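## Task

Place the AA battery inside the chest, in the drawer labelled T. Every other item on the desk has to remain on the desk. The drawers lack stops and can be pulled fully out. Dropping the battery into its drawer from just above the rim is allowed. At the end every drawer must be closed, and the chest, which may slide a few centimetres or rotate a little, must be standing upright. Release everything and move the robot away afterwards. The robot must not topple or be left tilted, or the task fails. Nothing may count as done if it stays in place only because the robot holds it.

## Robot and tools

ROBOT. A two-wheeled cart (differential drive, cannot strafe) carrying a pan/tilt head with head_camera and two five-joint arms, left_arm and right_arm, each ending in a one-sided gripper (one fixed jaw, one swinging jaw) with its own camera, left_wrist_camera and right_wrist_camera. Cart footprint: 0.53 m wide, x from -0.35 to 0.07 m. Arm pan axes stand at x = -0.060, y = +0.155 (left) and -0.155 m (right); each shoulder is 0.03 m outward from its axis and 0.89 m high. Links: upper arm 0.116, forearm 0.135, hand 0.162 m. A fixed-jaw tip reaches roughly 0.44 m from its pan axis at most and cannot go below about 0.55 m above the floor.

FRAMES. Base frame: origin on the floor between the drive wheels, x ahead, y to the left, z up. Results give left_hand and right_hand as the fixed-jaw tip positions in this frame; a grasped item sits on the swinging-jaw side of that point. Hand axes: z out along the fingers, y from swinging jaw toward fixed jaw. These readings can be off by a few centimetres, differently per arm. base_odometry is measured from the base frame as it was at scene start, from wheel rotation only (slip counts as motion); heading runs -3.142 to 3.142, positive to the left.

execute_actions(actions, cameras). actions is a list holding one action or nothing (nothing just returns state and images). An action may contain "base", "joints" or both; they start at once. base takes one command only: {"translate_m": d}, a relative straight drive in metres, positive forward, -1.4 to 1.4; or {"rotate_rad": d}, a relative turn on the spot in radians, counter-clockwise (left) positive, -3.2 to 3.2. joints is an object of absolute targets in radians keyed by joint name; any subset is allowed, and an omitted joint keeps pushing toward its previous target. Ranges (done tolerance): head_pan_rad -3.2..3.2 (±0.02, 0 ahead, positive left); head_tilt_rad -0.76..1.45 (±0.02, 0 level, positive down); per arm (prefix left_arm_ or right_arm_): shoulder_pan_rad -1.919..1.919 (±0.02), shoulder_lift_rad -1.745..1.745 (±0.1), elbow_flex_rad -1.69..1.58 (±0.07), wrist_flex_rad -1.658..1.658 (±0.03), wrist_roll_rad -2.743..2.841 (±0.02), gripper_rad 0..1.919 (±0.03). One action runs at most 15 s. cameras: list from head_camera, left_wrist_camera, right_wrist_camera, all; omitted, null or ["all"] gives every camera, [] none. Any unknown key, name or out-of-range number rejects the whole call with no motion.

JOINT MEANING. Pan 0 points left_arm to the left and right_arm to the right; positive pan rotates either clockwise from above; straight ahead is +1.571 (left) and -1.571 (right). With lift, elbow and wrist all 0 the upper arm is near vertical (tilted 0.24 rad outward) and forearm and fingers are level; positive values bend downward, and their sum is the finger angle below horizontal (1.571 = pointing down, possible only if the forearm is at most 0.08 rad above level). Wrist roll -1.522: jaws close across the arm plane, fixed jaw on the left looking outward; 1.619: fixed jaw on the right; 0.049: closing in the plane, fixed jaw below (level fingers) or toward the pan axis (fingers down). With level fingers above furniture use the fixed-jaw-left roll, since the hand body then bulges upward about 0.08 m. Jaw gap by gripper angle: 0: 0.003, 0.3: 0.026, 0.6: 0.049, 1: 0.076, 1.919: 0.106 m. To grip, target up to 0.2 rad below the contact angle; going lower adds nothing and may trip the jaw. A holding jaw reads off_target; done means empty or barely squeezing.

STOWED. left_arm: pan -1.75, lift 0.05, elbow 1.35, wrist_flex -1.55, roll -1.52; right_arm the same with pan 1.75. Stow in two steps (wrist_flex and wrist_roll first, then the other three), away from loose items. Leaving stow, do not move the wrists first. Turning in place with arms stowed needs 0.44 m free radius around the origin.

RESULTS. base_status and joint_status describe how the last accepted action ended: done (base: wheels turned the full amount, even with slip); off_target (resting away from target, load, obstacle or tripped motor, may still push); time_out (target dropped, holds in place). "joint command not followed" plus a cause line means a self-collision check (own links or the two arms) blocked that arm's targets; the gripper still moves, affected joints show not_followed, and the blocked targets may be retried with later actions until replaced. on_its_own lists uncommanded behaviour. joint_positions gives readings. A pictures line names the images in order. MOTOR HOT warns of heating (from 55 °C); OVER-TEMPERATURE FAULT marks a heat stop at 70 °C, with limit_stop_at_motor_heat on affected keys; resend those targets. After any reported stop, the remaining calls in that same reply are skipped.

wait(seconds): 0 to 10, commands nothing, returns state and images. zoom_image(camera, region): region [x0, y0, x1, y1] in pixels of that camera's latest full image, origin top-left, at most 504 by 504. read_manual(section): only "licences", no motion. finished_scene(scene): integer number of the current scene; ends it permanently after the last command settles and reports success. Answering without any tool call ends the run.

TYPICAL ORDER. Look around, drive up to the chest, pull the right drawer, grasp the battery, drop it in from just above the rim, push all drawers shut, open the jaws, stow, back off, then finish.

CAUTIONS. Loaded joints sag toward gravity; offset the next target by the observed sag. A motor stuck over 0.30 rad from target for about 2 s trips (thinking time counts) and drops to 20 % torque; reset by waiting for the reading to settle, then targeting 0.2 rad from the reading on the side away from the bad target (or 0.04 rad past a range end, or the end itself for a jaw). To stop a blocked joint pushing, set its target to its reading. Payload: about 0.4 kg per hand at full reach, 0.7 kg within 0.28 m, about 1 kg with both hands close in. Pulling, especially on things ahead, or pushing can tip the robot. Turning or reversing close to a desk can snag the cart rear and flip it. Never let the arms or hands collide or press on each other. Avoid drops, slips, slams and hard shoves. Base speed up to 0.20 m/s and 0.8 rad/s; arm joints 1.3 to 2.0 rad/s, head 1.5, jaws 2.0; the robot holds its last command while you think.

Each tool is called after "Emit:" by a JSON object that holds its "fn" and its "kwargs", one argument or row to a line.

## Session

Emit:
{"fn": "execute_actions", "kwargs": {
  "actions": [
    {"joints":{"head_tilt_rad":0.6}}
  ]
}}

Scene clock: 1.20 s.
base_odometry: x=+0.000 y=+0.000 heading=+0.000 (m, m, rad; odometry frame)
base_status: not commanded
joint_positions: head_pan_rad=+0.006 head_tilt_rad=+0.594 left_arm_shoulder_pan_rad=-1.740 left_arm_shoulder_lift_rad=+0.047 left_arm_elbow_flex_rad=+1.304 left_arm_wrist_flex_rad=-1.520 left_arm_wrist_roll_rad=-1.522 left_arm_gripper_rad=+1.920 right_arm_shoulder_pan_rad=+1.770 right_arm_shoulder_lift_rad=+0.099 right_arm_elbow_flex_rad=+1.369 right_arm_wrist_flex_rad=-1.594 right_arm_wrist_roll_rad=-1.496 right_arm_gripper_rad=+1.920
joint_status: all done
left_hand: x=-0.3115 y=+0.1042 z=+0.9015 quat_wxyz=(-0.064, -0.642, -0.055, +0.762) (m; base frame)
right_hand: x=-0.3044 y=-0.1135 z=+0.8896 quat_wxyz=(-0.084, +0.658, -0.057, -0.746) (m; base frame)
pictures: head_camera, left_wrist_camera, right_wrist_camera
Images, in order (width x height): head_camera 644x476, left_wrist_camera 644x476, right_wrist_camera 644x476.

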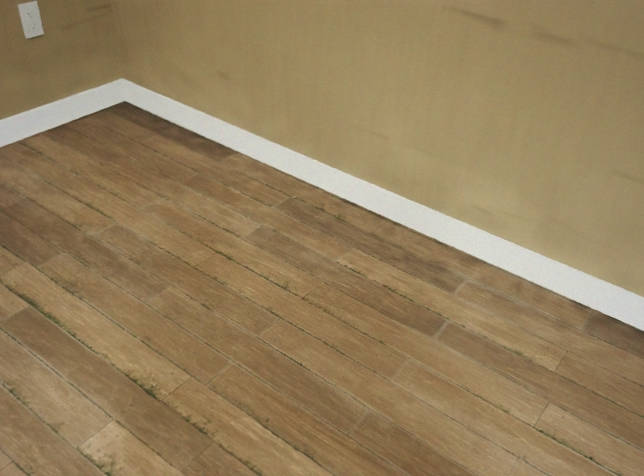

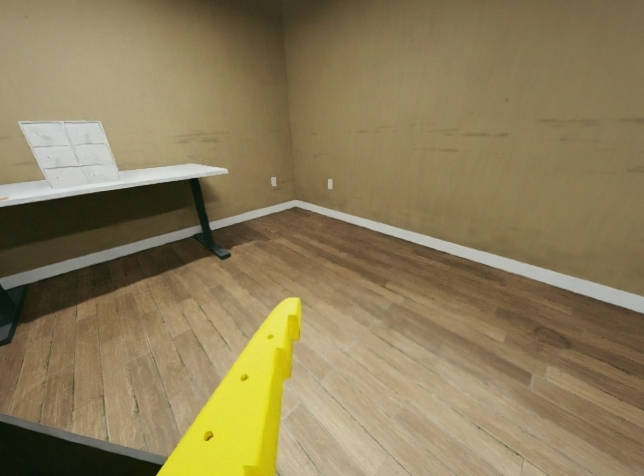

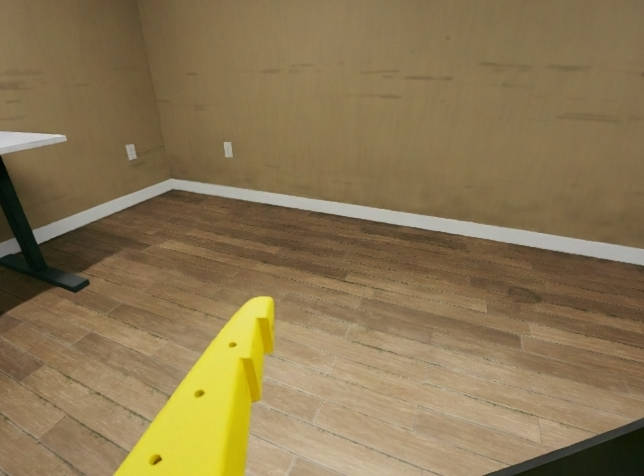

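Desk is behind-right.

Emit:
{"fn": "execute_actions", "kwargs": {
  "actions": [
    {"base":{"rotate_rad":-2.3},"joints":{"head_tilt_rad":0.35}}
  ],
  "cameras": ["head_camera"]
}}

Scene clock: 6.30 s.
base_odometry: x=-0.001 y=+0.000 heading=-2.299 (m, m, rad; odometry frame)
base_status: done
joint_positions: head_pan_rad=+0.006 head_tilt_rad=+0.363 left_arm_shoulder_pan_rad=-1.740 left_arm_shoulder_lift_rad=+0.047 left_arm_elbow_flex_rad=+1.304 left_arm_wrist_flex_rad=-1.520 left_arm_wrist_roll_rad=-1.522 left_arm_gripper_rad=+1.920 right_arm_shoulder_pan_rad=+1.770 right_arm_shoulder_lift_rad=+0.099 right_arm_elbow_flex_rad=+1.369 right_arm_wrist_flex_rad=-1.594 right_arm_wrist_roll_rad=-1.496 right_arm_gripper_rad=+1.920
joint_status: all done
left_hand: x=-0.3115 y=+0.1042 z=+0.9015 quat_wxyz=(-0.064, -0.642, -0.055, +0.762) (m; base frame)
right_hand: x=-0.3044 y=-0.1135 z=+0.8896 quat_wxyz=(-0.084, +0.658, -0.057, -0.746) (m; base frame)
pictures: head_camera
Images, in order (width x height): head_camera 644x476.

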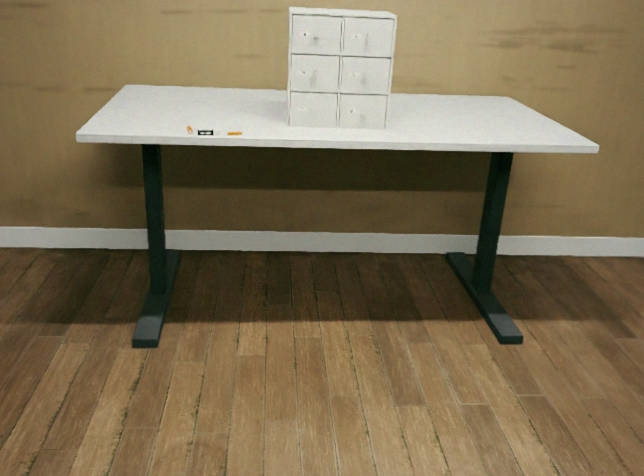

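Emit:
{"fn": "execute_actions", "kwargs": {
  "actions": [
    {"base":{"translate_m":0.7},"joints":{"head_tilt_rad":0.45,"left_arm_shoulder_pan_rad":1.4,"right_arm_shoulder_pan_rad":-1.4,"left_arm_shoulder_lift_rad":-0.6,"right_arm_shoulder_lift_rad":-0.6,"left_arm_elbow_flex_rad":1.2,"right_arm_elbow_flex_rad":1.2}}
  ],
  "cameras": ["head_camera"]
}}

Emit:
{"fn": "zoom_image", "kwargs": {
  "camera": "head_camera",
  "region": [60,0,480,300]
}}

Scene clock: 14.77 s.
base_odometry: x=-0.469 y=-0.521 heading=-2.300 (m, m, rad; odometry frame)
base_status: done
joint_positions: head_pan_rad=+0.006 head_tilt_rad=+0.444 left_arm_shoulder_pan_rad=+1.394 left_arm_shoulder_lift_rad=-0.579 left_arm_elbow_flex_rad=+1.225 left_arm_wrist_flex_rad=-1.520 left_arm_wrist_roll_rad=-1.522 left_arm_gripper_rad=+1.920 right_arm_shoulder_pan_rad=-1.395 right_arm_shoulder_lift_rad=-0.581 right_arm_elbow_flex_rad=+1.226 right_arm_wrist_flex_rad=-1.594 right_arm_wrist_roll_rad=-1.496 right_arm_gripper_rad=+1.920
joint_status: all done
left_hand: x=+0.1418 y=+0.1989 z=+1.0494 quat_wxyz=(+0.936, -0.030, +0.340, +0.083) (m; base frame)
right_hand: x=+0.1351 y=-0.1819 z=+1.0568 quat_wxyz=(+0.947, +0.023, +0.305, -0.096) (m; base frame)
pictures: head_camera
Images, in order (width x height): head_camera 644x476.

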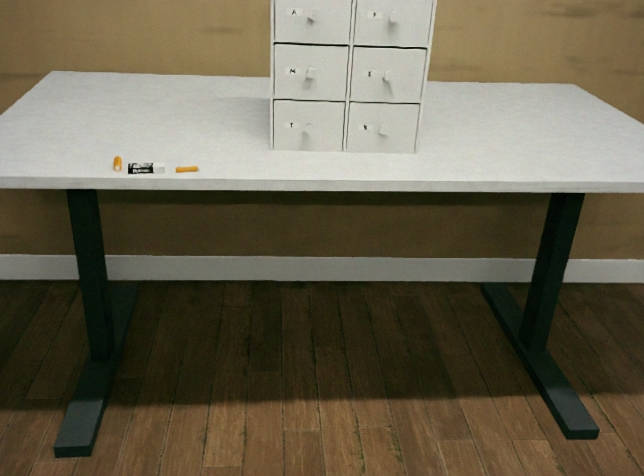

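Region (60, 0, 480, 300) of head_camera's 644x476 image, scaled by 1.200; it fills the top 360 rows of this view, and the rest is white.

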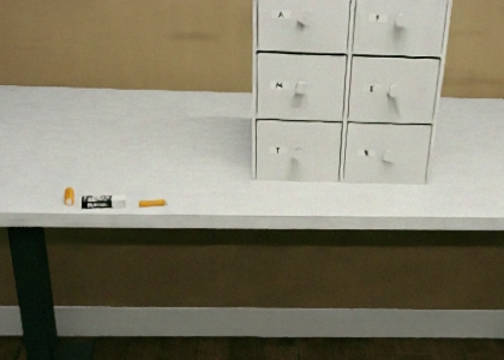

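Emit:
{"fn": "execute_actions", "kwargs": {
  "actions": [
    {"base":{"translate_m":0.6},"joints":{"head_tilt_rad":0.6,"head_pan_rad":0.15}}
  ],
  "cameras": ["head_camera"]
}}

Scene clock: 23.67 s.
base_odometry: x=-0.869 y=-0.969 heading=-2.299 (m, m, rad; odometry frame)
base_status: done
joint_positions: head_pan_rad=+0.140 head_tilt_rad=+0.594 left_arm_shoulder_pan_rad=+1.394 left_arm_shoulder_lift_rad=-0.579 left_arm_elbow_flex_rad=+1.225 left_arm_wrist_flex_rad=-1.520 left_arm_wrist_roll_rad=-1.522 left_arm_gripper_rad=+1.920 right_arm_shoulder_pan_rad=-1.395 right_arm_shoulder_lift_rad=-0.583 right_arm_elbow_flex_rad=+1.226 right_arm_wrist_flex_rad=-1.594 right_arm_wrist_roll_rad=-1.496 right_arm_gripper_rad=+1.920
joint_status: all done
left_hand: x=+0.1418 y=+0.1989 z=+1.0494 quat_wxyz=(+0.936, -0.030, +0.340, +0.083) (m; base frame)
right_hand: x=+0.1348 y=-0.1819 z=+1.0570 quat_wxyz=(+0.948, +0.023, +0.304, -0.096) (m; base frame)
pictures: head_camera
Images, in order (width x height): head_camera 644x476.

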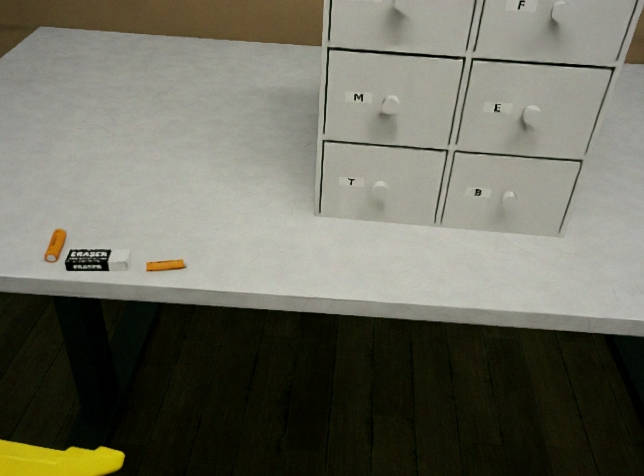

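Emit:
{"fn": "execute_actions", "kwargs": {
  "actions": [
    {"base":{"translate_m":0.25},"joints":{"head_tilt_rad":0.8,"head_pan_rad":0.0,"left_arm_shoulder_pan_rad":1.88,"left_arm_shoulder_lift_rad":0.55,"left_arm_elbow_flex_rad":0.4,"left_arm_wrist_flex_rad":-0.65,"left_arm_gripper_rad":0.6,"right_arm_shoulder_pan_rad":-0.6}}
  ],
  "cameras": ["head_camera","left_wrist_camera"]
}}

Scene clock: 39.90 s.
base_odometry: x=-1.035 y=-1.155 heading=-2.297 (m, m, rad; odometry frame)
base_status: done
joint_positions: head_pan_rad=+0.010 head_tilt_rad=+0.795 left_arm_shoulder_pan_rad=+1.874 left_arm_shoulder_lift_rad=+0.567 left_arm_elbow_flex_rad=+0.426 left_arm_wrist_flex_rad=-0.653 left_arm_wrist_roll_rad=-1.522 left_arm_gripper_rad=+0.608 right_arm_shoulder_pan_rad=-0.606 right_arm_shoulder_lift_rad=-0.583 right_arm_elbow_flex_rad=+1.226 right_arm_wrist_flex_rad=-1.594 right_arm_wrist_roll_rad=-1.496 right_arm_gripper_rad=+1.920
joint_status: all done
left_hand: x=+0.2704 y=+0.0596 z=+0.8100 quat_wxyz=(+0.571, +0.123, +0.807, -0.087) (m; base frame)
right_hand: x=+0.0583 y=-0.3121 z=+1.0570 quat_wxyz=(+0.838, +0.138, +0.272, -0.453) (m; base frame)
pictures: head_camera, left_wrist_camera
Images, in order (width x height): head_camera 644x476, left_wrist_camera 644x476.

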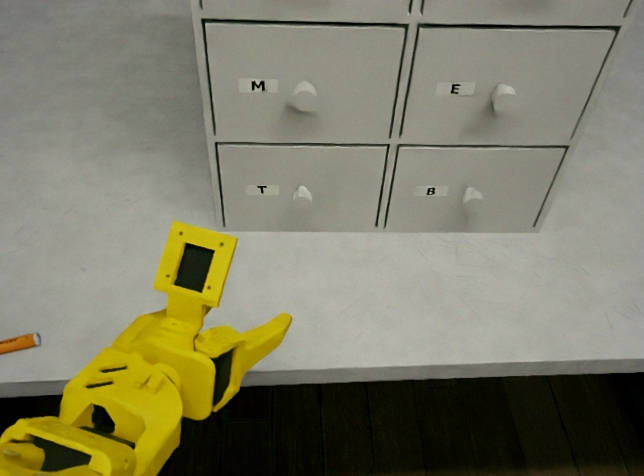

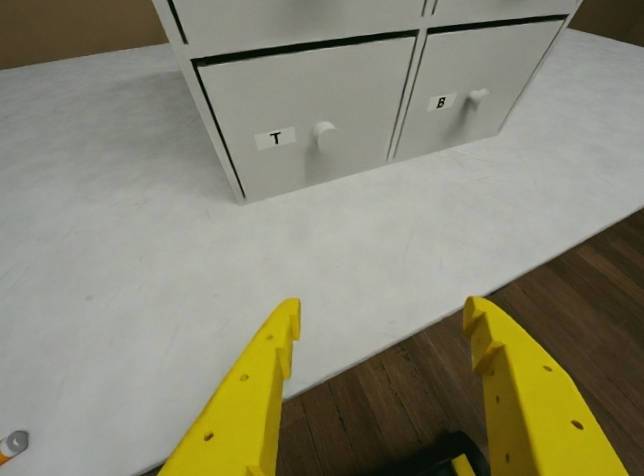

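Emit:
{"fn": "execute_actions", "kwargs": {
  "actions": [
    {"base":{"rotate_rad":-0.1},"joints":{"left_arm_shoulder_pan_rad":1.919,"left_arm_gripper_rad":0.8}}
  ],
  "cameras": []
}}

Emit:
{"fn": "execute_actions", "kwargs": {
  "actions": [
    {"base":{"translate_m":0.07}}
  ],
  "cameras": ["head_camera","left_wrist_camera"]
}}

Scene clock: 45.37 s.
base_odometry: x=-1.036 y=-1.156 heading=-2.398 (m, m, rad; odometry frame)
base_status: done
joint_positions: head_pan_rad=+0.010 head_tilt_rad=+0.795 left_arm_shoulder_pan_rad=+1.916 left_arm_shoulder_lift_rad=+0.567 left_arm_elbow_flex_rad=+0.426 left_arm_wrist_flex_rad=-0.653 left_arm_wrist_roll_rad=-1.522 left_arm_gripper_rad=+0.792 right_arm_shoulder_pan_rad=-0.605 right_arm_shoulder_lift_rad=-0.583 right_arm_elbow_flex_rad=+1.226 right_arm_wrist_flex_rad=-1.594 right_arm_wrist_roll_rad=-1.496 right_arm_gripper_rad=+1.920
joint_status: all done
left_hand: x=+0.2661 y=+0.0460 z=+0.8100 quat_wxyz=(+0.569, +0.140, +0.804, -0.099) (m; base frame)
right_hand: x=+0.0580 y=-0.3123 z=+1.0570 quat_wxyz=(+0.838, +0.138, +0.272, -0.453) (m; base frame)
pictures: none
No camera images: the call's "cameras" was empty. Leave "cameras" out to get every camera's image.

Scene clock: 46.50 s.
base_odometry: x=-1.087 y=-1.203 heading=-2.401 (m, m, rad; odometry frame)
base_status: done
joint_positions: head_pan_rad=+0.010 head_tilt_rad=+0.795 left_arm_shoulder_pan_rad=+1.916 left_arm_shoulder_lift_rad=+0.567 left_arm_elbow_flex_rad=+0.426 left_arm_wrist_flex_rad=-0.653 left_arm_wrist_roll_rad=-1.522 left_arm_gripper_rad=+0.792 right_arm_shoulder_pan_rad=-0.605 right_arm_shoulder_lift_rad=-0.583 right_arm_elbow_flex_rad=+1.226 right_arm_wrist_flex_rad=-1.594 right_arm_wrist_roll_rad=-1.496 right_arm_gripper_rad=+1.920
joint_status: not commanded
left_hand: x=+0.2661 y=+0.0460 z=+0.8100 quat_wxyz=(+0.569, +0.140, +0.804, -0.099) (m; base frame)
right_hand: x=+0.0580 y=-0.3123 z=+1.0570 quat_wxyz=(+0.838, +0.138, +0.272, -0.453) (m; base frame)
pictures: head_camera, left_wrist_camera
Images, in order (width x height): head_camera 644x476, left_wrist_camera 644x476.

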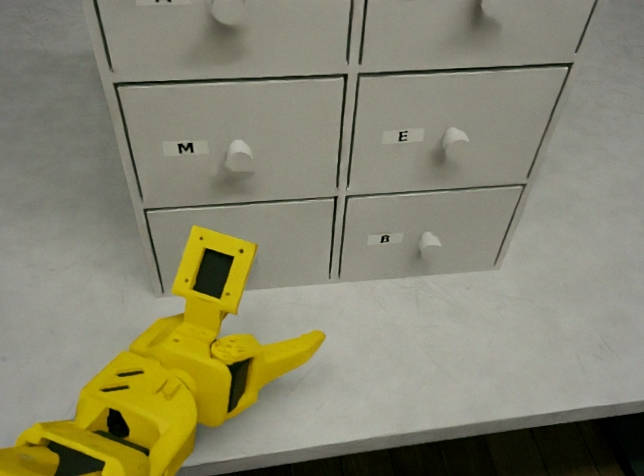

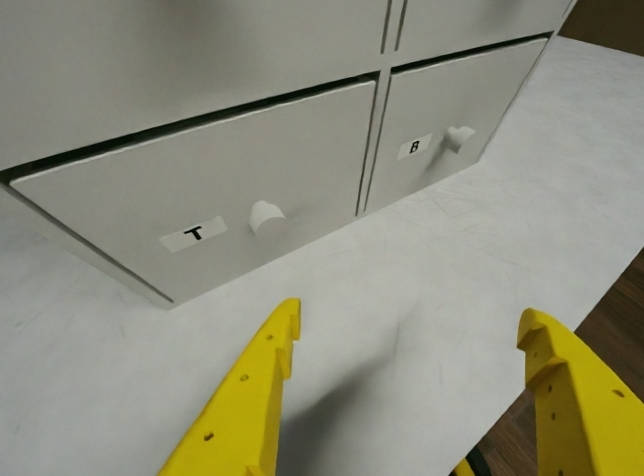

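Emit:
{"fn": "execute_actions", "kwargs": {
  "actions": [
    {"base":{"rotate_rad":0.055},"joints":{"left_arm_shoulder_pan_rad":1.88}}
  ],
  "cameras": []
}}

Emit:
{"fn": "execute_actions", "kwargs": {
  "actions": [
    {"base":{"translate_m":0.04}}
  ],
  "cameras": ["head_camera","left_wrist_camera"]
}}

Scene clock: 50.87 s.
base_odometry: x=-1.088 y=-1.203 heading=-2.347 (m, m, rad; odometry frame)
base_status: done
joint_positions: head_pan_rad=+0.010 head_tilt_rad=+0.795 left_arm_shoulder_pan_rad=+1.885 left_arm_shoulder_lift_rad=+0.567 left_arm_elbow_flex_rad=+0.426 left_arm_wrist_flex_rad=-0.653 left_arm_wrist_roll_rad=-1.522 left_arm_gripper_rad=+0.792 right_arm_shoulder_pan_rad=-0.605 right_arm_shoulder_lift_rad=-0.583 right_arm_elbow_flex_rad=+1.226 right_arm_wrist_flex_rad=-1.594 right_arm_wrist_roll_rad=-1.496 right_arm_gripper_rad=+1.920
joint_status: all done
left_hand: x=+0.2693 y=+0.0561 z=+0.8100 quat_wxyz=(+0.570, +0.128, +0.806, -0.090) (m; base frame)
right_hand: x=+0.0580 y=-0.3123 z=+1.0570 quat_wxyz=(+0.838, +0.138, +0.272, -0.453) (m; base frame)
pictures: none
No camera images: the call's "cameras" was empty. Leave "cameras" out to get every camera's image.

Scene clock: 51.80 s.
base_odometry: x=-1.116 y=-1.233 heading=-2.345 (m, m, rad; odometry frame)
base_status: done
joint_positions: head_pan_rad=+0.010 head_tilt_rad=+0.795 left_arm_shoulder_pan_rad=+1.885 left_arm_shoulder_lift_rad=+0.567 left_arm_elbow_flex_rad=+0.425 left_arm_wrist_flex_rad=-0.653 left_arm_wrist_roll_rad=-1.522 left_arm_gripper_rad=+0.792 right_arm_shoulder_pan_rad=-0.605 right_arm_shoulder_lift_rad=-0.583 right_arm_elbow_flex_rad=+1.226 right_arm_wrist_flex_rad=-1.594 right_arm_wrist_roll_rad=-1.496 right_arm_gripper_rad=+1.920
joint_status: not commanded
left_hand: x=+0.2696 y=+0.0560 z=+0.8104 quat_wxyz=(+0.571, +0.128, +0.806, -0.091) (m; base frame)
right_hand: x=+0.0580 y=-0.3123 z=+1.0570 quat_wxyz=(+0.838, +0.138, +0.272, -0.453) (m; base frame)
pictures: head_camera, left_wrist_camera
Images, in order (width x height): head_camera 644x476, left_wrist_camera 644x476.

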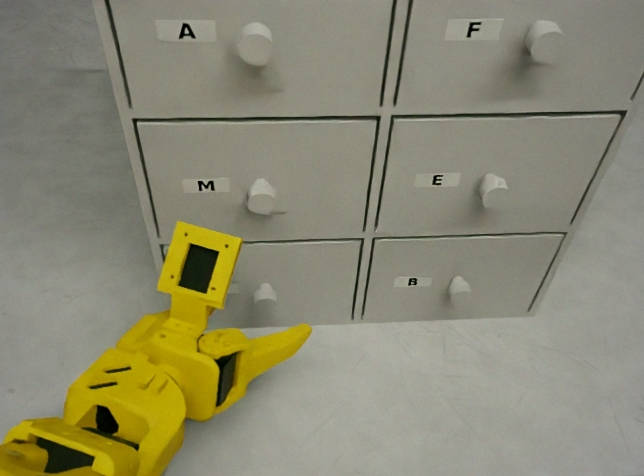

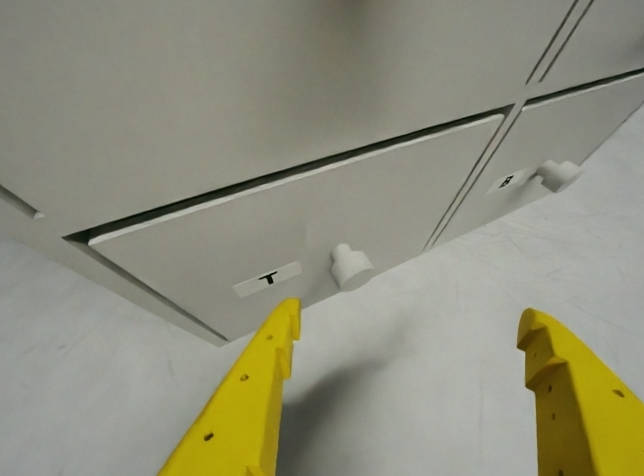

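Emit:
{"fn": "execute_actions", "kwargs": {
  "actions": [
    {"base":{"translate_m":0.03}}
  ],
  "cameras": ["head_camera","left_wrist_camera"]
}}

Scene clock: 55.27 s.
base_odometry: x=-1.137 y=-1.254 heading=-2.340 (m, m, rad; odometry frame)
base_status: done
joint_positions: head_pan_rad=+0.010 head_tilt_rad=+0.795 left_arm_shoulder_pan_rad=+1.885 left_arm_shoulder_lift_rad=+0.570 left_arm_elbow_flex_rad=+0.429 left_arm_wrist_flex_rad=-0.652 left_arm_wrist_roll_rad=-1.522 left_arm_gripper_rad=+0.792 right_arm_shoulder_pan_rad=-0.605 right_arm_shoulder_lift_rad=-0.583 right_arm_elbow_flex_rad=+1.226 right_arm_wrist_flex_rad=-1.594 right_arm_wrist_roll_rad=-1.496 right_arm_gripper_rad=+1.920
joint_status: not commanded
left_hand: x=+0.2685 y=+0.0564 z=+0.8081 quat_wxyz=(+0.567, +0.128, +0.809, -0.090) (m; base frame)
right_hand: x=+0.0580 y=-0.3123 z=+1.0570 quat_wxyz=(+0.838, +0.138, +0.272, -0.453) (m; base frame)
pictures: head_camera, left_wrist_camera
Images, in order (width x height): head_camera 644x476, left_wrist_camera 644x476.

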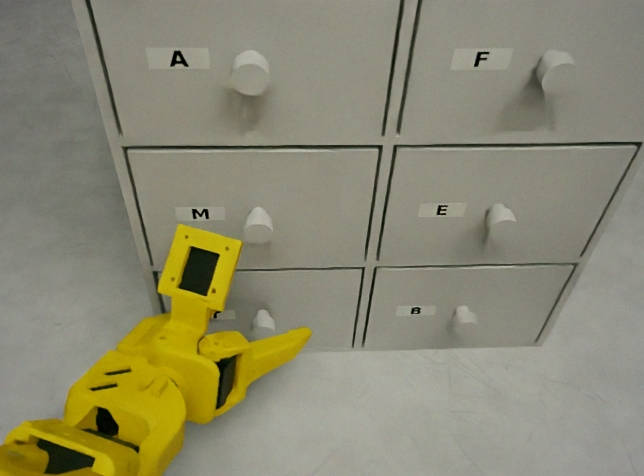

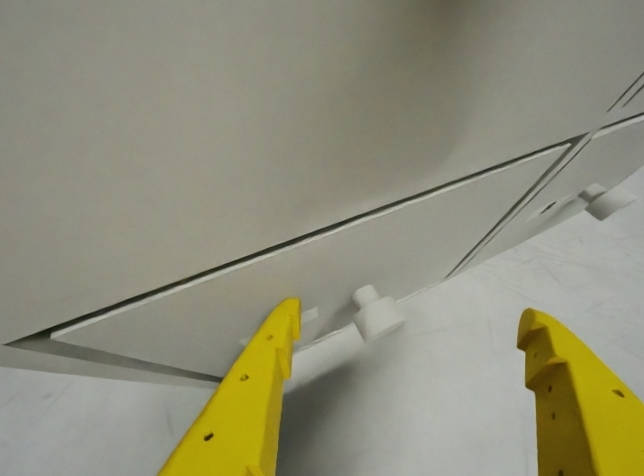

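Emit:
{"fn": "execute_actions", "kwargs": {
  "actions": [
    {"base":{"translate_m":-0.006},"joints":{"left_arm_shoulder_pan_rad":1.919,"left_arm_gripper_rad":0.05}}
  ],
  "cameras": ["head_camera","left_wrist_camera"]
}}

Scene clock: 58.53 s.
base_odometry: x=-1.133 y=-1.250 heading=-2.340 (m, m, rad; odometry frame)
base_status: done
joint_positions: head_pan_rad=+0.010 head_tilt_rad=+0.795 left_arm_shoulder_pan_rad=+1.914 left_arm_shoulder_lift_rad=+0.570 left_arm_elbow_flex_rad=+0.426 left_arm_wrist_flex_rad=-0.652 left_arm_wrist_roll_rad=-1.522 left_arm_gripper_rad=+0.060 right_arm_shoulder_pan_rad=-0.605 right_arm_shoulder_lift_rad=-0.583 right_arm_elbow_flex_rad=+1.226 right_arm_wrist_flex_rad=-1.594 right_arm_wrist_roll_rad=-1.496 right_arm_gripper_rad=+1.920
joint_status: all done
left_hand: x=+0.2660 y=+0.0467 z=+0.8088 quat_wxyz=(+0.567, +0.140, +0.806, -0.098) (m; base frame)
right_hand: x=+0.0580 y=-0.3123 z=+1.0570 quat_wxyz=(+0.838, +0.138, +0.272, -0.453) (m; base frame)
pictures: head_camera, left_wrist_camera
Images, in order (width x height): head_camera 644x476, left_wrist_camera 644x476.

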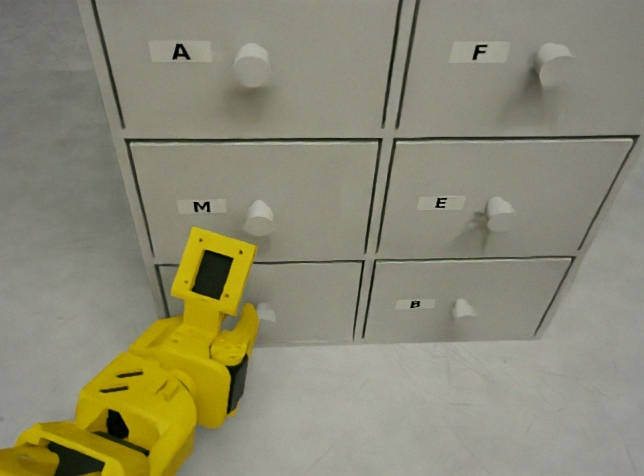

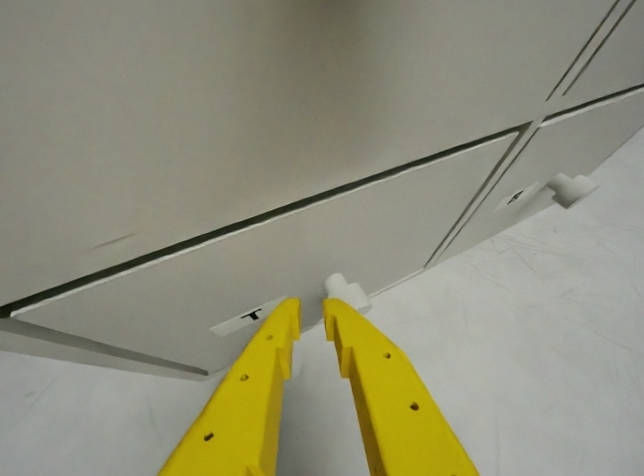

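Emit:
{"fn": "execute_actions", "kwargs": {
  "actions": [
    {"base":{"rotate_rad":-0.03},"joints":{"left_arm_gripper_rad":0.7}}
  ],
  "cameras": []
}}

Emit:
{"fn": "execute_actions", "kwargs": {
  "actions": [
    {"base":{"translate_m":0.012},"joints":{"left_arm_wrist_flex_rad":-0.48}}
  ],
  "cameras": ["left_wrist_camera"]
}}

Emit:
{"fn": "execute_actions", "kwargs": {
  "actions": [
    {"joints":{"left_arm_gripper_rad":0.03}}
  ],
  "cameras": ["head_camera","left_wrist_camera"]
}}

Scene clock: 64.70 s.
base_odometry: x=-1.133 y=-1.250 heading=-2.366 (m, m, rad; odometry frame)
base_status: done
joint_positions: head_pan_rad=+0.010 head_tilt_rad=+0.795 left_arm_shoulder_pan_rad=+1.914 left_arm_shoulder_lift_rad=+0.570 left_arm_elbow_flex_rad=+0.426 left_arm_wrist_flex_rad=-0.652 left_arm_wrist_roll_rad=-1.522 left_arm_gripper_rad=+0.691 right_arm_shoulder_pan_rad=-0.605 right_arm_shoulder_lift_rad=-0.583 right_arm_elbow_flex_rad=+1.226 right_arm_wrist_flex_rad=-1.594 right_arm_wrist_roll_rad=-1.496 right_arm_gripper_rad=+1.920
joint_status: all done
left_hand: x=+0.2660 y=+0.0467 z=+0.8088 quat_wxyz=(+0.567, +0.140, +0.806, -0.098) (m; base frame)
right_hand: x=+0.0580 y=-0.3123 z=+1.0570 quat_wxyz=(+0.838, +0.138, +0.272, -0.453) (m; base frame)
pictures: none
No camera images: the call's "cameras" was empty. Leave "cameras" out to get every camera's image.

Scene clock: 65.53 s.
base_odometry: x=-1.142 y=-1.259 heading=-2.369 (m, m, rad; odometry frame)
base_status: done
joint_positions: head_pan_rad=+0.010 head_tilt_rad=+0.795 left_arm_shoulder_pan_rad=+1.914 left_arm_shoulder_lift_rad=+0.570 left_arm_elbow_flex_rad=+0.426 left_arm_wrist_flex_rad=-0.484 left_arm_wrist_roll_rad=-1.522 left_arm_gripper_rad=+0.692 right_arm_shoulder_pan_rad=-0.605 right_arm_shoulder_lift_rad=-0.583 right_arm_elbow_flex_rad=+1.226 right_arm_wrist_flex_rad=-1.594 right_arm_wrist_roll_rad=-1.496 right_arm_gripper_rad=+1.920
joint_status: all done
left_hand: x=+0.2555 y=+0.0504 z=+0.7845 quat_wxyz=(+0.498, +0.147, +0.850, -0.086) (m; base frame)
right_hand: x=+0.0580 y=-0.3123 z=+1.0570 quat_wxyz=(+0.838, +0.138, +0.272, -0.453) (m; base frame)
pictures: left_wrist_camera
Images, in order (width x height): left_wrist_camera 644x476.

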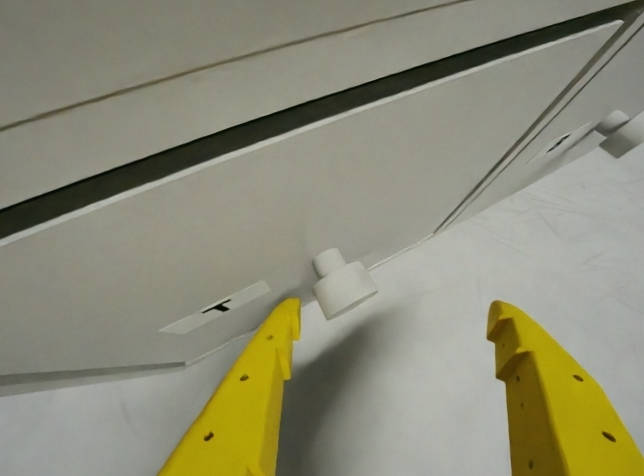

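Scene clock: 66.50 s.
base_odometry: x=-1.142 y=-1.259 heading=-2.369 (m, m, rad; odometry frame)
base_status: not commanded
joint_positions: head_pan_rad=+0.010 head_tilt_rad=+0.795 left_arm_shoulder_pan_rad=+1.931 left_arm_shoulder_lift_rad=+0.579 left_arm_elbow_flex_rad=+0.426 left_arm_wrist_flex_rad=-0.480 left_arm_wrist_roll_rad=-1.522 left_arm_gripper_rad=+0.047 right_arm_shoulder_pan_rad=-0.605 right_arm_shoulder_lift_rad=-0.583 right_arm_elbow_flex_rad=+1.226 right_arm_wrist_flex_rad=-1.594 right_arm_wrist_roll_rad=-1.496 right_arm_gripper_rad=+1.920
joint_status: all done
left_hand: x=+0.2524 y=+0.0456 z=+0.7810 quat_wxyz=(+0.491, +0.155, +0.853, -0.090) (m; base frame)
right_hand: x=+0.0580 y=-0.3123 z=+1.0570 quat_wxyz=(+0.838, +0.138, +0.272, -0.453) (m; base frame)
pictures: head_camera, left_wrist_camera
Images, in order (width x height): head_camera 644x476, left_wrist_camera 644x476.

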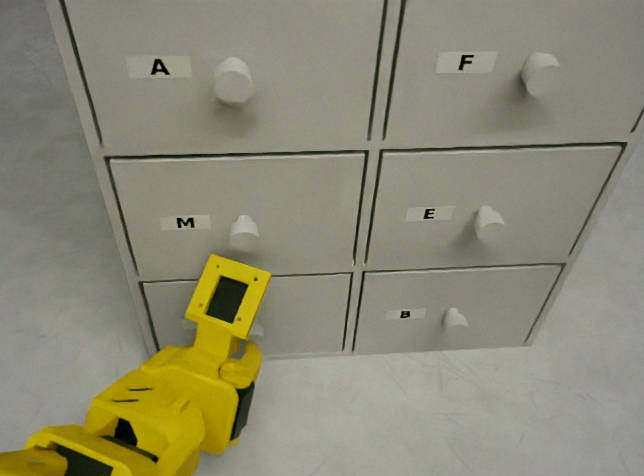

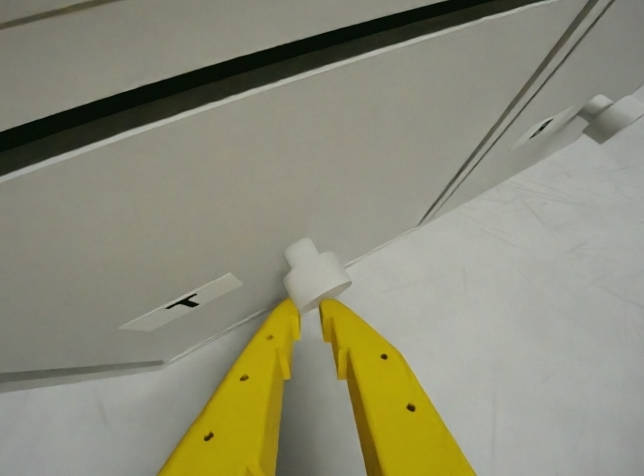

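Emit:
{"fn": "execute_actions", "kwargs": {
  "actions": [
    {"joints":{"left_arm_gripper_rad":0.6,"left_arm_shoulder_pan_rad":1.86,"left_arm_wrist_flex_rad":-0.7,"left_arm_elbow_flex_rad":0.48,"left_arm_shoulder_lift_rad":0.63}}
  ],
  "cameras": []
}}

Emit:
{"fn": "execute_actions", "kwargs": {
  "actions": [
    {"base":{"translate_m":0.015}}
  ],
  "cameras": ["head_camera","left_wrist_camera"]
}}

Scene clock: 70.20 s.
base_odometry: x=-1.142 y=-1.259 heading=-2.369 (m, m, rad; odometry frame)
base_status: not commanded
joint_positions: head_pan_rad=+0.010 head_tilt_rad=+0.795 left_arm_shoulder_pan_rad=+1.865 left_arm_shoulder_lift_rad=+0.647 left_arm_elbow_flex_rad=+0.481 left_arm_wrist_flex_rad=-0.682 left_arm_wrist_roll_rad=-1.522 left_arm_gripper_rad=+0.591 right_arm_shoulder_pan_rad=-0.605 right_arm_shoulder_lift_rad=-0.583 right_arm_elbow_flex_rad=+1.226 right_arm_wrist_flex_rad=-1.594 right_arm_wrist_roll_rad=-1.496 right_arm_gripper_rad=+1.920
joint_status: all done
left_hand: x=+0.2560 y=+0.0673 z=+0.7779 quat_wxyz=(+0.528, +0.124, +0.837, -0.078) (m; base frame)
right_hand: x=+0.0580 y=-0.3123 z=+1.0570 quat_wxyz=(+0.838, +0.138, +0.272, -0.453) (m; base frame)
pictures: none
No camera images: the call's "cameras" was empty. Leave "cameras" out to get every camera's image.

Scene clock: 70.97 s.
base_odometry: x=-1.153 y=-1.269 heading=-2.373 (m, m, rad; odometry frame)
base_status: done
joint_positions: head_pan_rad=+0.010 head_tilt_rad=+0.795 left_arm_shoulder_pan_rad=+1.868 left_arm_shoulder_lift_rad=+0.654 left_arm_elbow_flex_rad=+0.506 left_arm_wrist_flex_rad=-0.682 left_arm_wrist_roll_rad=-1.522 left_arm_gripper_rad=+0.592 right_arm_shoulder_pan_rad=-0.605 right_arm_shoulder_lift_rad=-0.583 right_arm_elbow_flex_rad=+1.226 right_arm_wrist_flex_rad=-1.594 right_arm_wrist_roll_rad=-1.496 right_arm_gripper_rad=+1.920
joint_status: not commanded
left_hand: x=+0.2503 y=+0.0680 z=+0.7706 quat_wxyz=(+0.514, +0.126, +0.845, -0.077) (m; base frame)
right_hand: x=+0.0580 y=-0.3123 z=+1.0570 quat_wxyz=(+0.838, +0.138, +0.272, -0.453) (m; base frame)
pictures: head_camera, left_wrist_camera
Images, in order (width x height): head_camera 644x476, left_wrist_camera 644x476.

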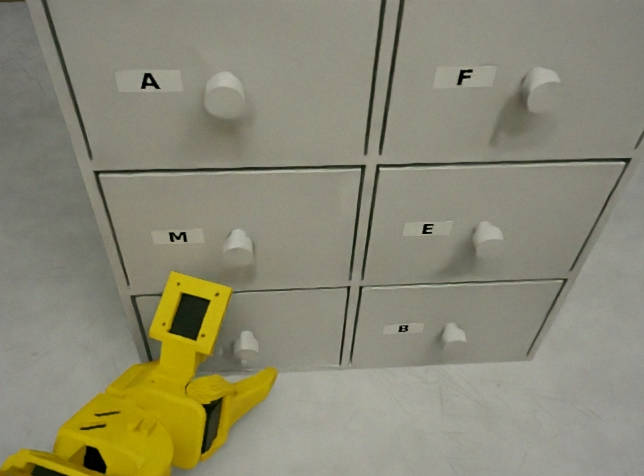

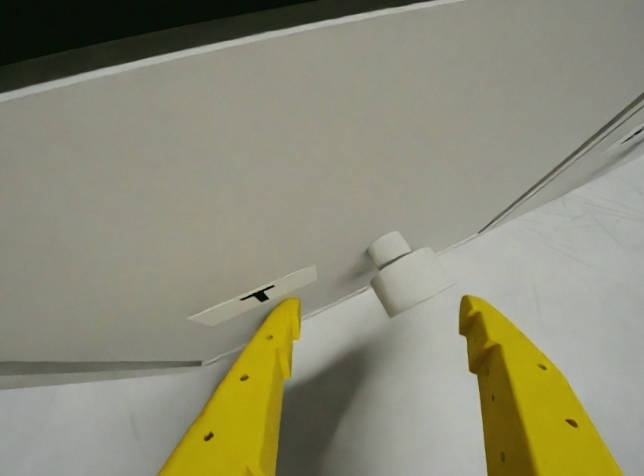

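Emit:
{"fn": "execute_actions", "kwargs": {
  "actions": [
    {"base":{"translate_m":-0.006},"joints":{"left_arm_shoulder_pan_rad":1.915,"left_arm_wrist_flex_rad":-0.85,"left_arm_elbow_flex_rad":0.53}}
  ],
  "cameras": ["left_wrist_camera"]
}}

Emit:
{"fn": "execute_actions", "kwargs": {
  "actions": [
    {"joints":{"left_arm_gripper_rad":0.03}}
  ],
  "cameras": ["left_wrist_camera"]
}}

Scene clock: 76.97 s.
base_odometry: x=-1.148 y=-1.265 heading=-2.372 (m, m, rad; odometry frame)
base_status: done
joint_positions: head_pan_rad=+0.010 head_tilt_rad=+0.795 left_arm_shoulder_pan_rad=+1.910 left_arm_shoulder_lift_rad=+0.654 left_arm_elbow_flex_rad=+0.532 left_arm_wrist_flex_rad=-0.831 left_arm_wrist_roll_rad=-1.522 left_arm_gripper_rad=+0.592 right_arm_shoulder_pan_rad=-0.605 right_arm_shoulder_lift_rad=-0.583 right_arm_elbow_flex_rad=+1.226 right_arm_wrist_flex_rad=-1.594 right_arm_wrist_roll_rad=-1.496 right_arm_gripper_rad=+1.920
joint_status: all done
left_hand: x=+0.2510 y=+0.0536 z=+0.7871 quat_wxyz=(+0.563, +0.138, +0.809, -0.096) (m; base frame)
right_hand: x=+0.0580 y=-0.3123 z=+1.0570 quat_wxyz=(+0.838, +0.138, +0.272, -0.453) (m; base frame)
pictures: left_wrist_camera
Images, in order (width x height): left_wrist_camera 644x476.

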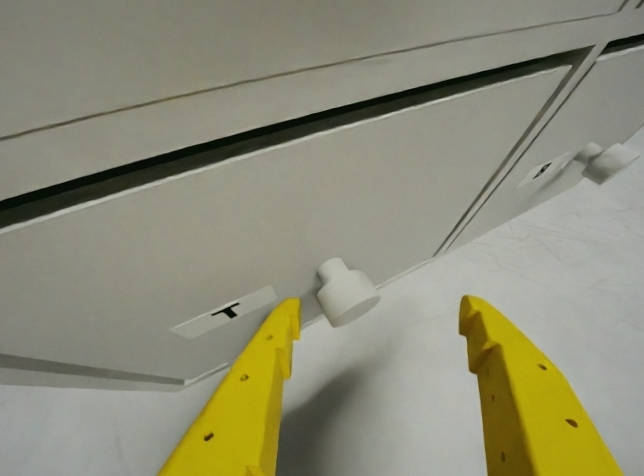

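Scene clock: 77.90 s.
base_odometry: x=-1.148 y=-1.265 heading=-2.372 (m, m, rad; odometry frame)
base_status: not commanded
joint_positions: head_pan_rad=+0.010 head_tilt_rad=+0.795 left_arm_shoulder_pan_rad=+1.928 left_arm_shoulder_lift_rad=+0.656 left_arm_elbow_flex_rad=+0.546 left_arm_wrist_flex_rad=-0.833 left_arm_wrist_roll_rad=-1.522 left_arm_gripper_rad=+0.044 right_arm_shoulder_pan_rad=-0.605 right_arm_shoulder_lift_rad=-0.583 right_arm_elbow_flex_rad=+1.226 right_arm_wrist_flex_rad=-1.594 right_arm_wrist_roll_rad=-1.496 right_arm_gripper_rad=+1.920
joint_status: all done
left_hand: x=+0.2466 y=+0.0488 z=+0.7841 quat_wxyz=(+0.556, +0.146, +0.812, -0.101) (m; base frame)
right_hand: x=+0.0580 y=-0.3123 z=+1.0570 quat_wxyz=(+0.838, +0.138, +0.272, -0.453) (m; base frame)
pictures: left_wrist_camera
Images, in order (width x height): left_wrist_camera 644x476.

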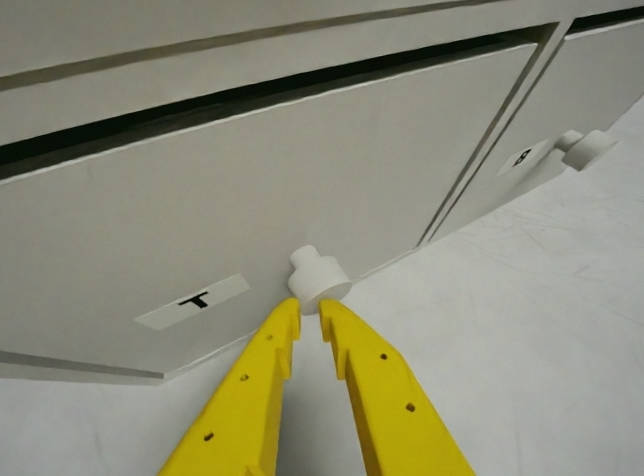

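Height fine; needs depth.

Emit:
{"fn": "execute_actions", "kwargs": {
  "actions": [
    {"joints":{"left_arm_gripper_rad":0.6,"left_arm_shoulder_pan_rad":1.885}}
  ],
  "cameras": []
}}

Emit:
{"fn": "execute_actions", "kwargs": {
  "actions": [
    {"base":{"translate_m":0.02}}
  ],
  "cameras": ["left_wrist_camera"]
}}

Emit:
{"fn": "execute_actions", "kwargs": {
  "actions": [
    {"joints":{"left_arm_gripper_rad":0.03,"left_arm_shoulder_pan_rad":1.91}}
  ],
  "cameras": ["left_wrist_camera"]
}}

Scene clock: 82.77 s.
base_odometry: x=-1.148 y=-1.265 heading=-2.372 (m, m, rad; odometry frame)
base_status: not commanded
joint_positions: head_pan_rad=+0.010 head_tilt_rad=+0.795 left_arm_shoulder_pan_rad=+1.891 left_arm_shoulder_lift_rad=+0.656 left_arm_elbow_flex_rad=+0.549 left_arm_wrist_flex_rad=-0.833 left_arm_wrist_roll_rad=-1.522 left_arm_gripper_rad=+0.591 right_arm_shoulder_pan_rad=-0.605 right_arm_shoulder_lift_rad=-0.583 right_arm_elbow_flex_rad=+1.226 right_arm_wrist_flex_rad=-1.594 right_arm_wrist_roll_rad=-1.496 right_arm_gripper_rad=+1.920
joint_status: all done
left_hand: x=+0.2498 y=+0.0604 z=+0.7835 quat_wxyz=(+0.557, +0.132, +0.815, -0.090) (m; base frame)
right_hand: x=+0.0580 y=-0.3123 z=+1.0570 quat_wxyz=(+0.838, +0.138, +0.272, -0.453) (m; base frame)
pictures: none
No camera images: the call's "cameras" was empty. Leave "cameras" out to get every camera's image.

Scene clock: 83.57 s.
base_odometry: x=-1.163 y=-1.279 heading=-2.375 (m, m, rad; odometry frame)
base_status: done
joint_positions: head_pan_rad=+0.010 head_tilt_rad=+0.795 left_arm_shoulder_pan_rad=+1.894 left_arm_shoulder_lift_rad=+0.659 left_arm_elbow_flex_rad=+0.564 left_arm_wrist_flex_rad=-0.833 left_arm_wrist_roll_rad=-1.522 left_arm_gripper_rad=+0.592 right_arm_shoulder_pan_rad=-0.605 right_arm_shoulder_lift_rad=-0.583 right_arm_elbow_flex_rad=+1.226 right_arm_wrist_flex_rad=-1.594 right_arm_wrist_roll_rad=-1.496 right_arm_gripper_rad=+1.920
joint_status: not commanded
left_hand: x=+0.2465 y=+0.0604 z=+0.7795 quat_wxyz=(+0.549, +0.134, +0.820, -0.090) (m; base frame)
right_hand: x=+0.0580 y=-0.3123 z=+1.0570 quat_wxyz=(+0.838, +0.138, +0.272, -0.453) (m; base frame)
pictures: left_wrist_camera
Images, in order (width x height): left_wrist_camera 644x476.

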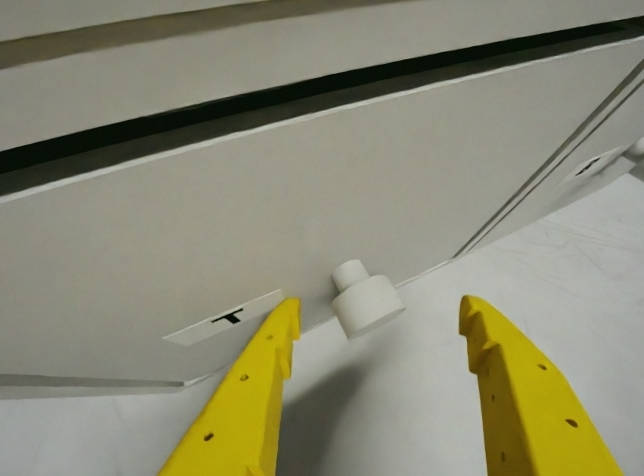

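Scene clock: 84.40 s.
base_odometry: x=-1.163 y=-1.279 heading=-2.375 (m, m, rad; odometry frame)
base_status: not commanded
joint_positions: head_pan_rad=+0.010 head_tilt_rad=+0.795 left_arm_shoulder_pan_rad=+1.919 left_arm_shoulder_lift_rad=+0.659 left_arm_elbow_flex_rad=+0.558 left_arm_wrist_flex_rad=-0.833 left_arm_wrist_roll_rad=-1.522 left_arm_gripper_rad=+0.163 right_arm_shoulder_pan_rad=-0.605 right_arm_shoulder_lift_rad=-0.583 right_arm_elbow_flex_rad=+1.226 right_arm_wrist_flex_rad=-1.594 right_arm_wrist_roll_rad=-1.496 right_arm_gripper_rad=+1.920
joint_status: left_arm_gripper_rad off_target (ended at +0.163, target +0.030); the others done
left_hand: x=+0.2452 y=+0.0525 z=+0.7807 quat_wxyz=(+0.551, +0.143, +0.817, -0.097) (m; base frame)
right_hand: x=+0.0580 y=-0.3123 z=+1.0570 quat_wxyz=(+0.838, +0.138, +0.272, -0.453) (m; base frame)
pictures: left_wrist_camera
Images, in order (width x height): left_wrist_camera 644x476.

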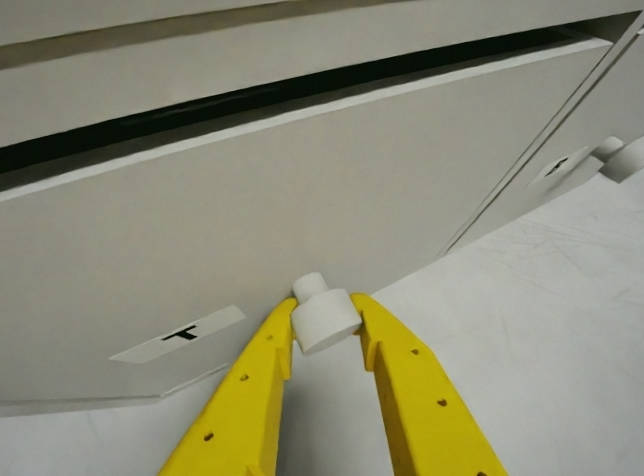

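Emit:
{"fn": "execute_actions", "kwargs": {
  "actions": [
    {"base":{"translate_m":-0.1},"joints":{"left_arm_gripper_rad":0.0,"head_pan_rad":0.35}}
  ],
  "cameras": ["head_camera","left_wrist_camera"]
}}

Scene clock: 87.43 s.
base_odometry: x=-1.092 y=-1.210 heading=-2.378 (m, m, rad; odometry frame)
base_status: done
joint_positions: head_pan_rad=+0.340 head_tilt_rad=+0.795 left_arm_shoulder_pan_rad=+1.922 left_arm_shoulder_lift_rad=+0.661 left_arm_elbow_flex_rad=+0.538 left_arm_wrist_flex_rad=-0.833 left_arm_wrist_roll_rad=-1.522 left_arm_gripper_rad=+0.157 right_arm_shoulder_pan_rad=-0.605 right_arm_shoulder_lift_rad=-0.583 right_arm_elbow_flex_rad=+1.226 right_arm_wrist_flex_rad=-1.594 right_arm_wrist_roll_rad=-1.496 right_arm_gripper_rad=+1.920
joint_status: left_arm_gripper_rad off_target (ended at +0.157, target +0.000); the others done
left_hand: x=+0.2481 y=+0.0504 z=+0.7843 quat_wxyz=(+0.558, +0.144, +0.811, -0.099) (m; base frame)
right_hand: x=+0.0580 y=-0.3123 z=+1.0570 quat_wxyz=(+0.838, +0.138, +0.272, -0.453) (m; base frame)
pictures: head_camera, left_wrist_camera
Images, in order (width x height): head_camera 644x476, left_wrist_camera 644x476.

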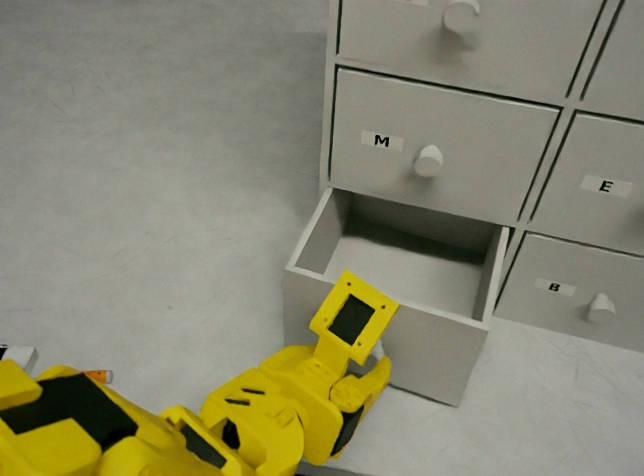

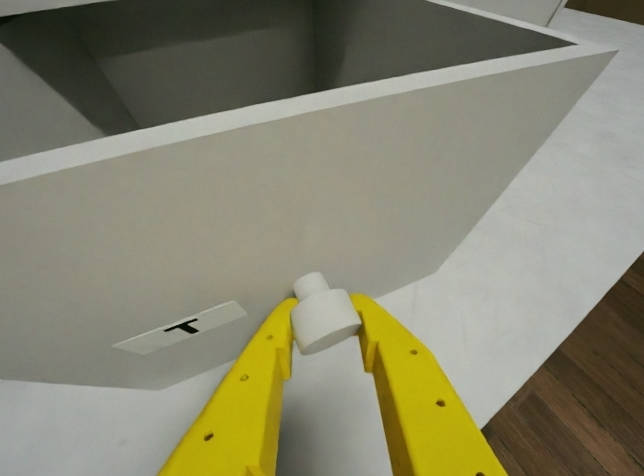

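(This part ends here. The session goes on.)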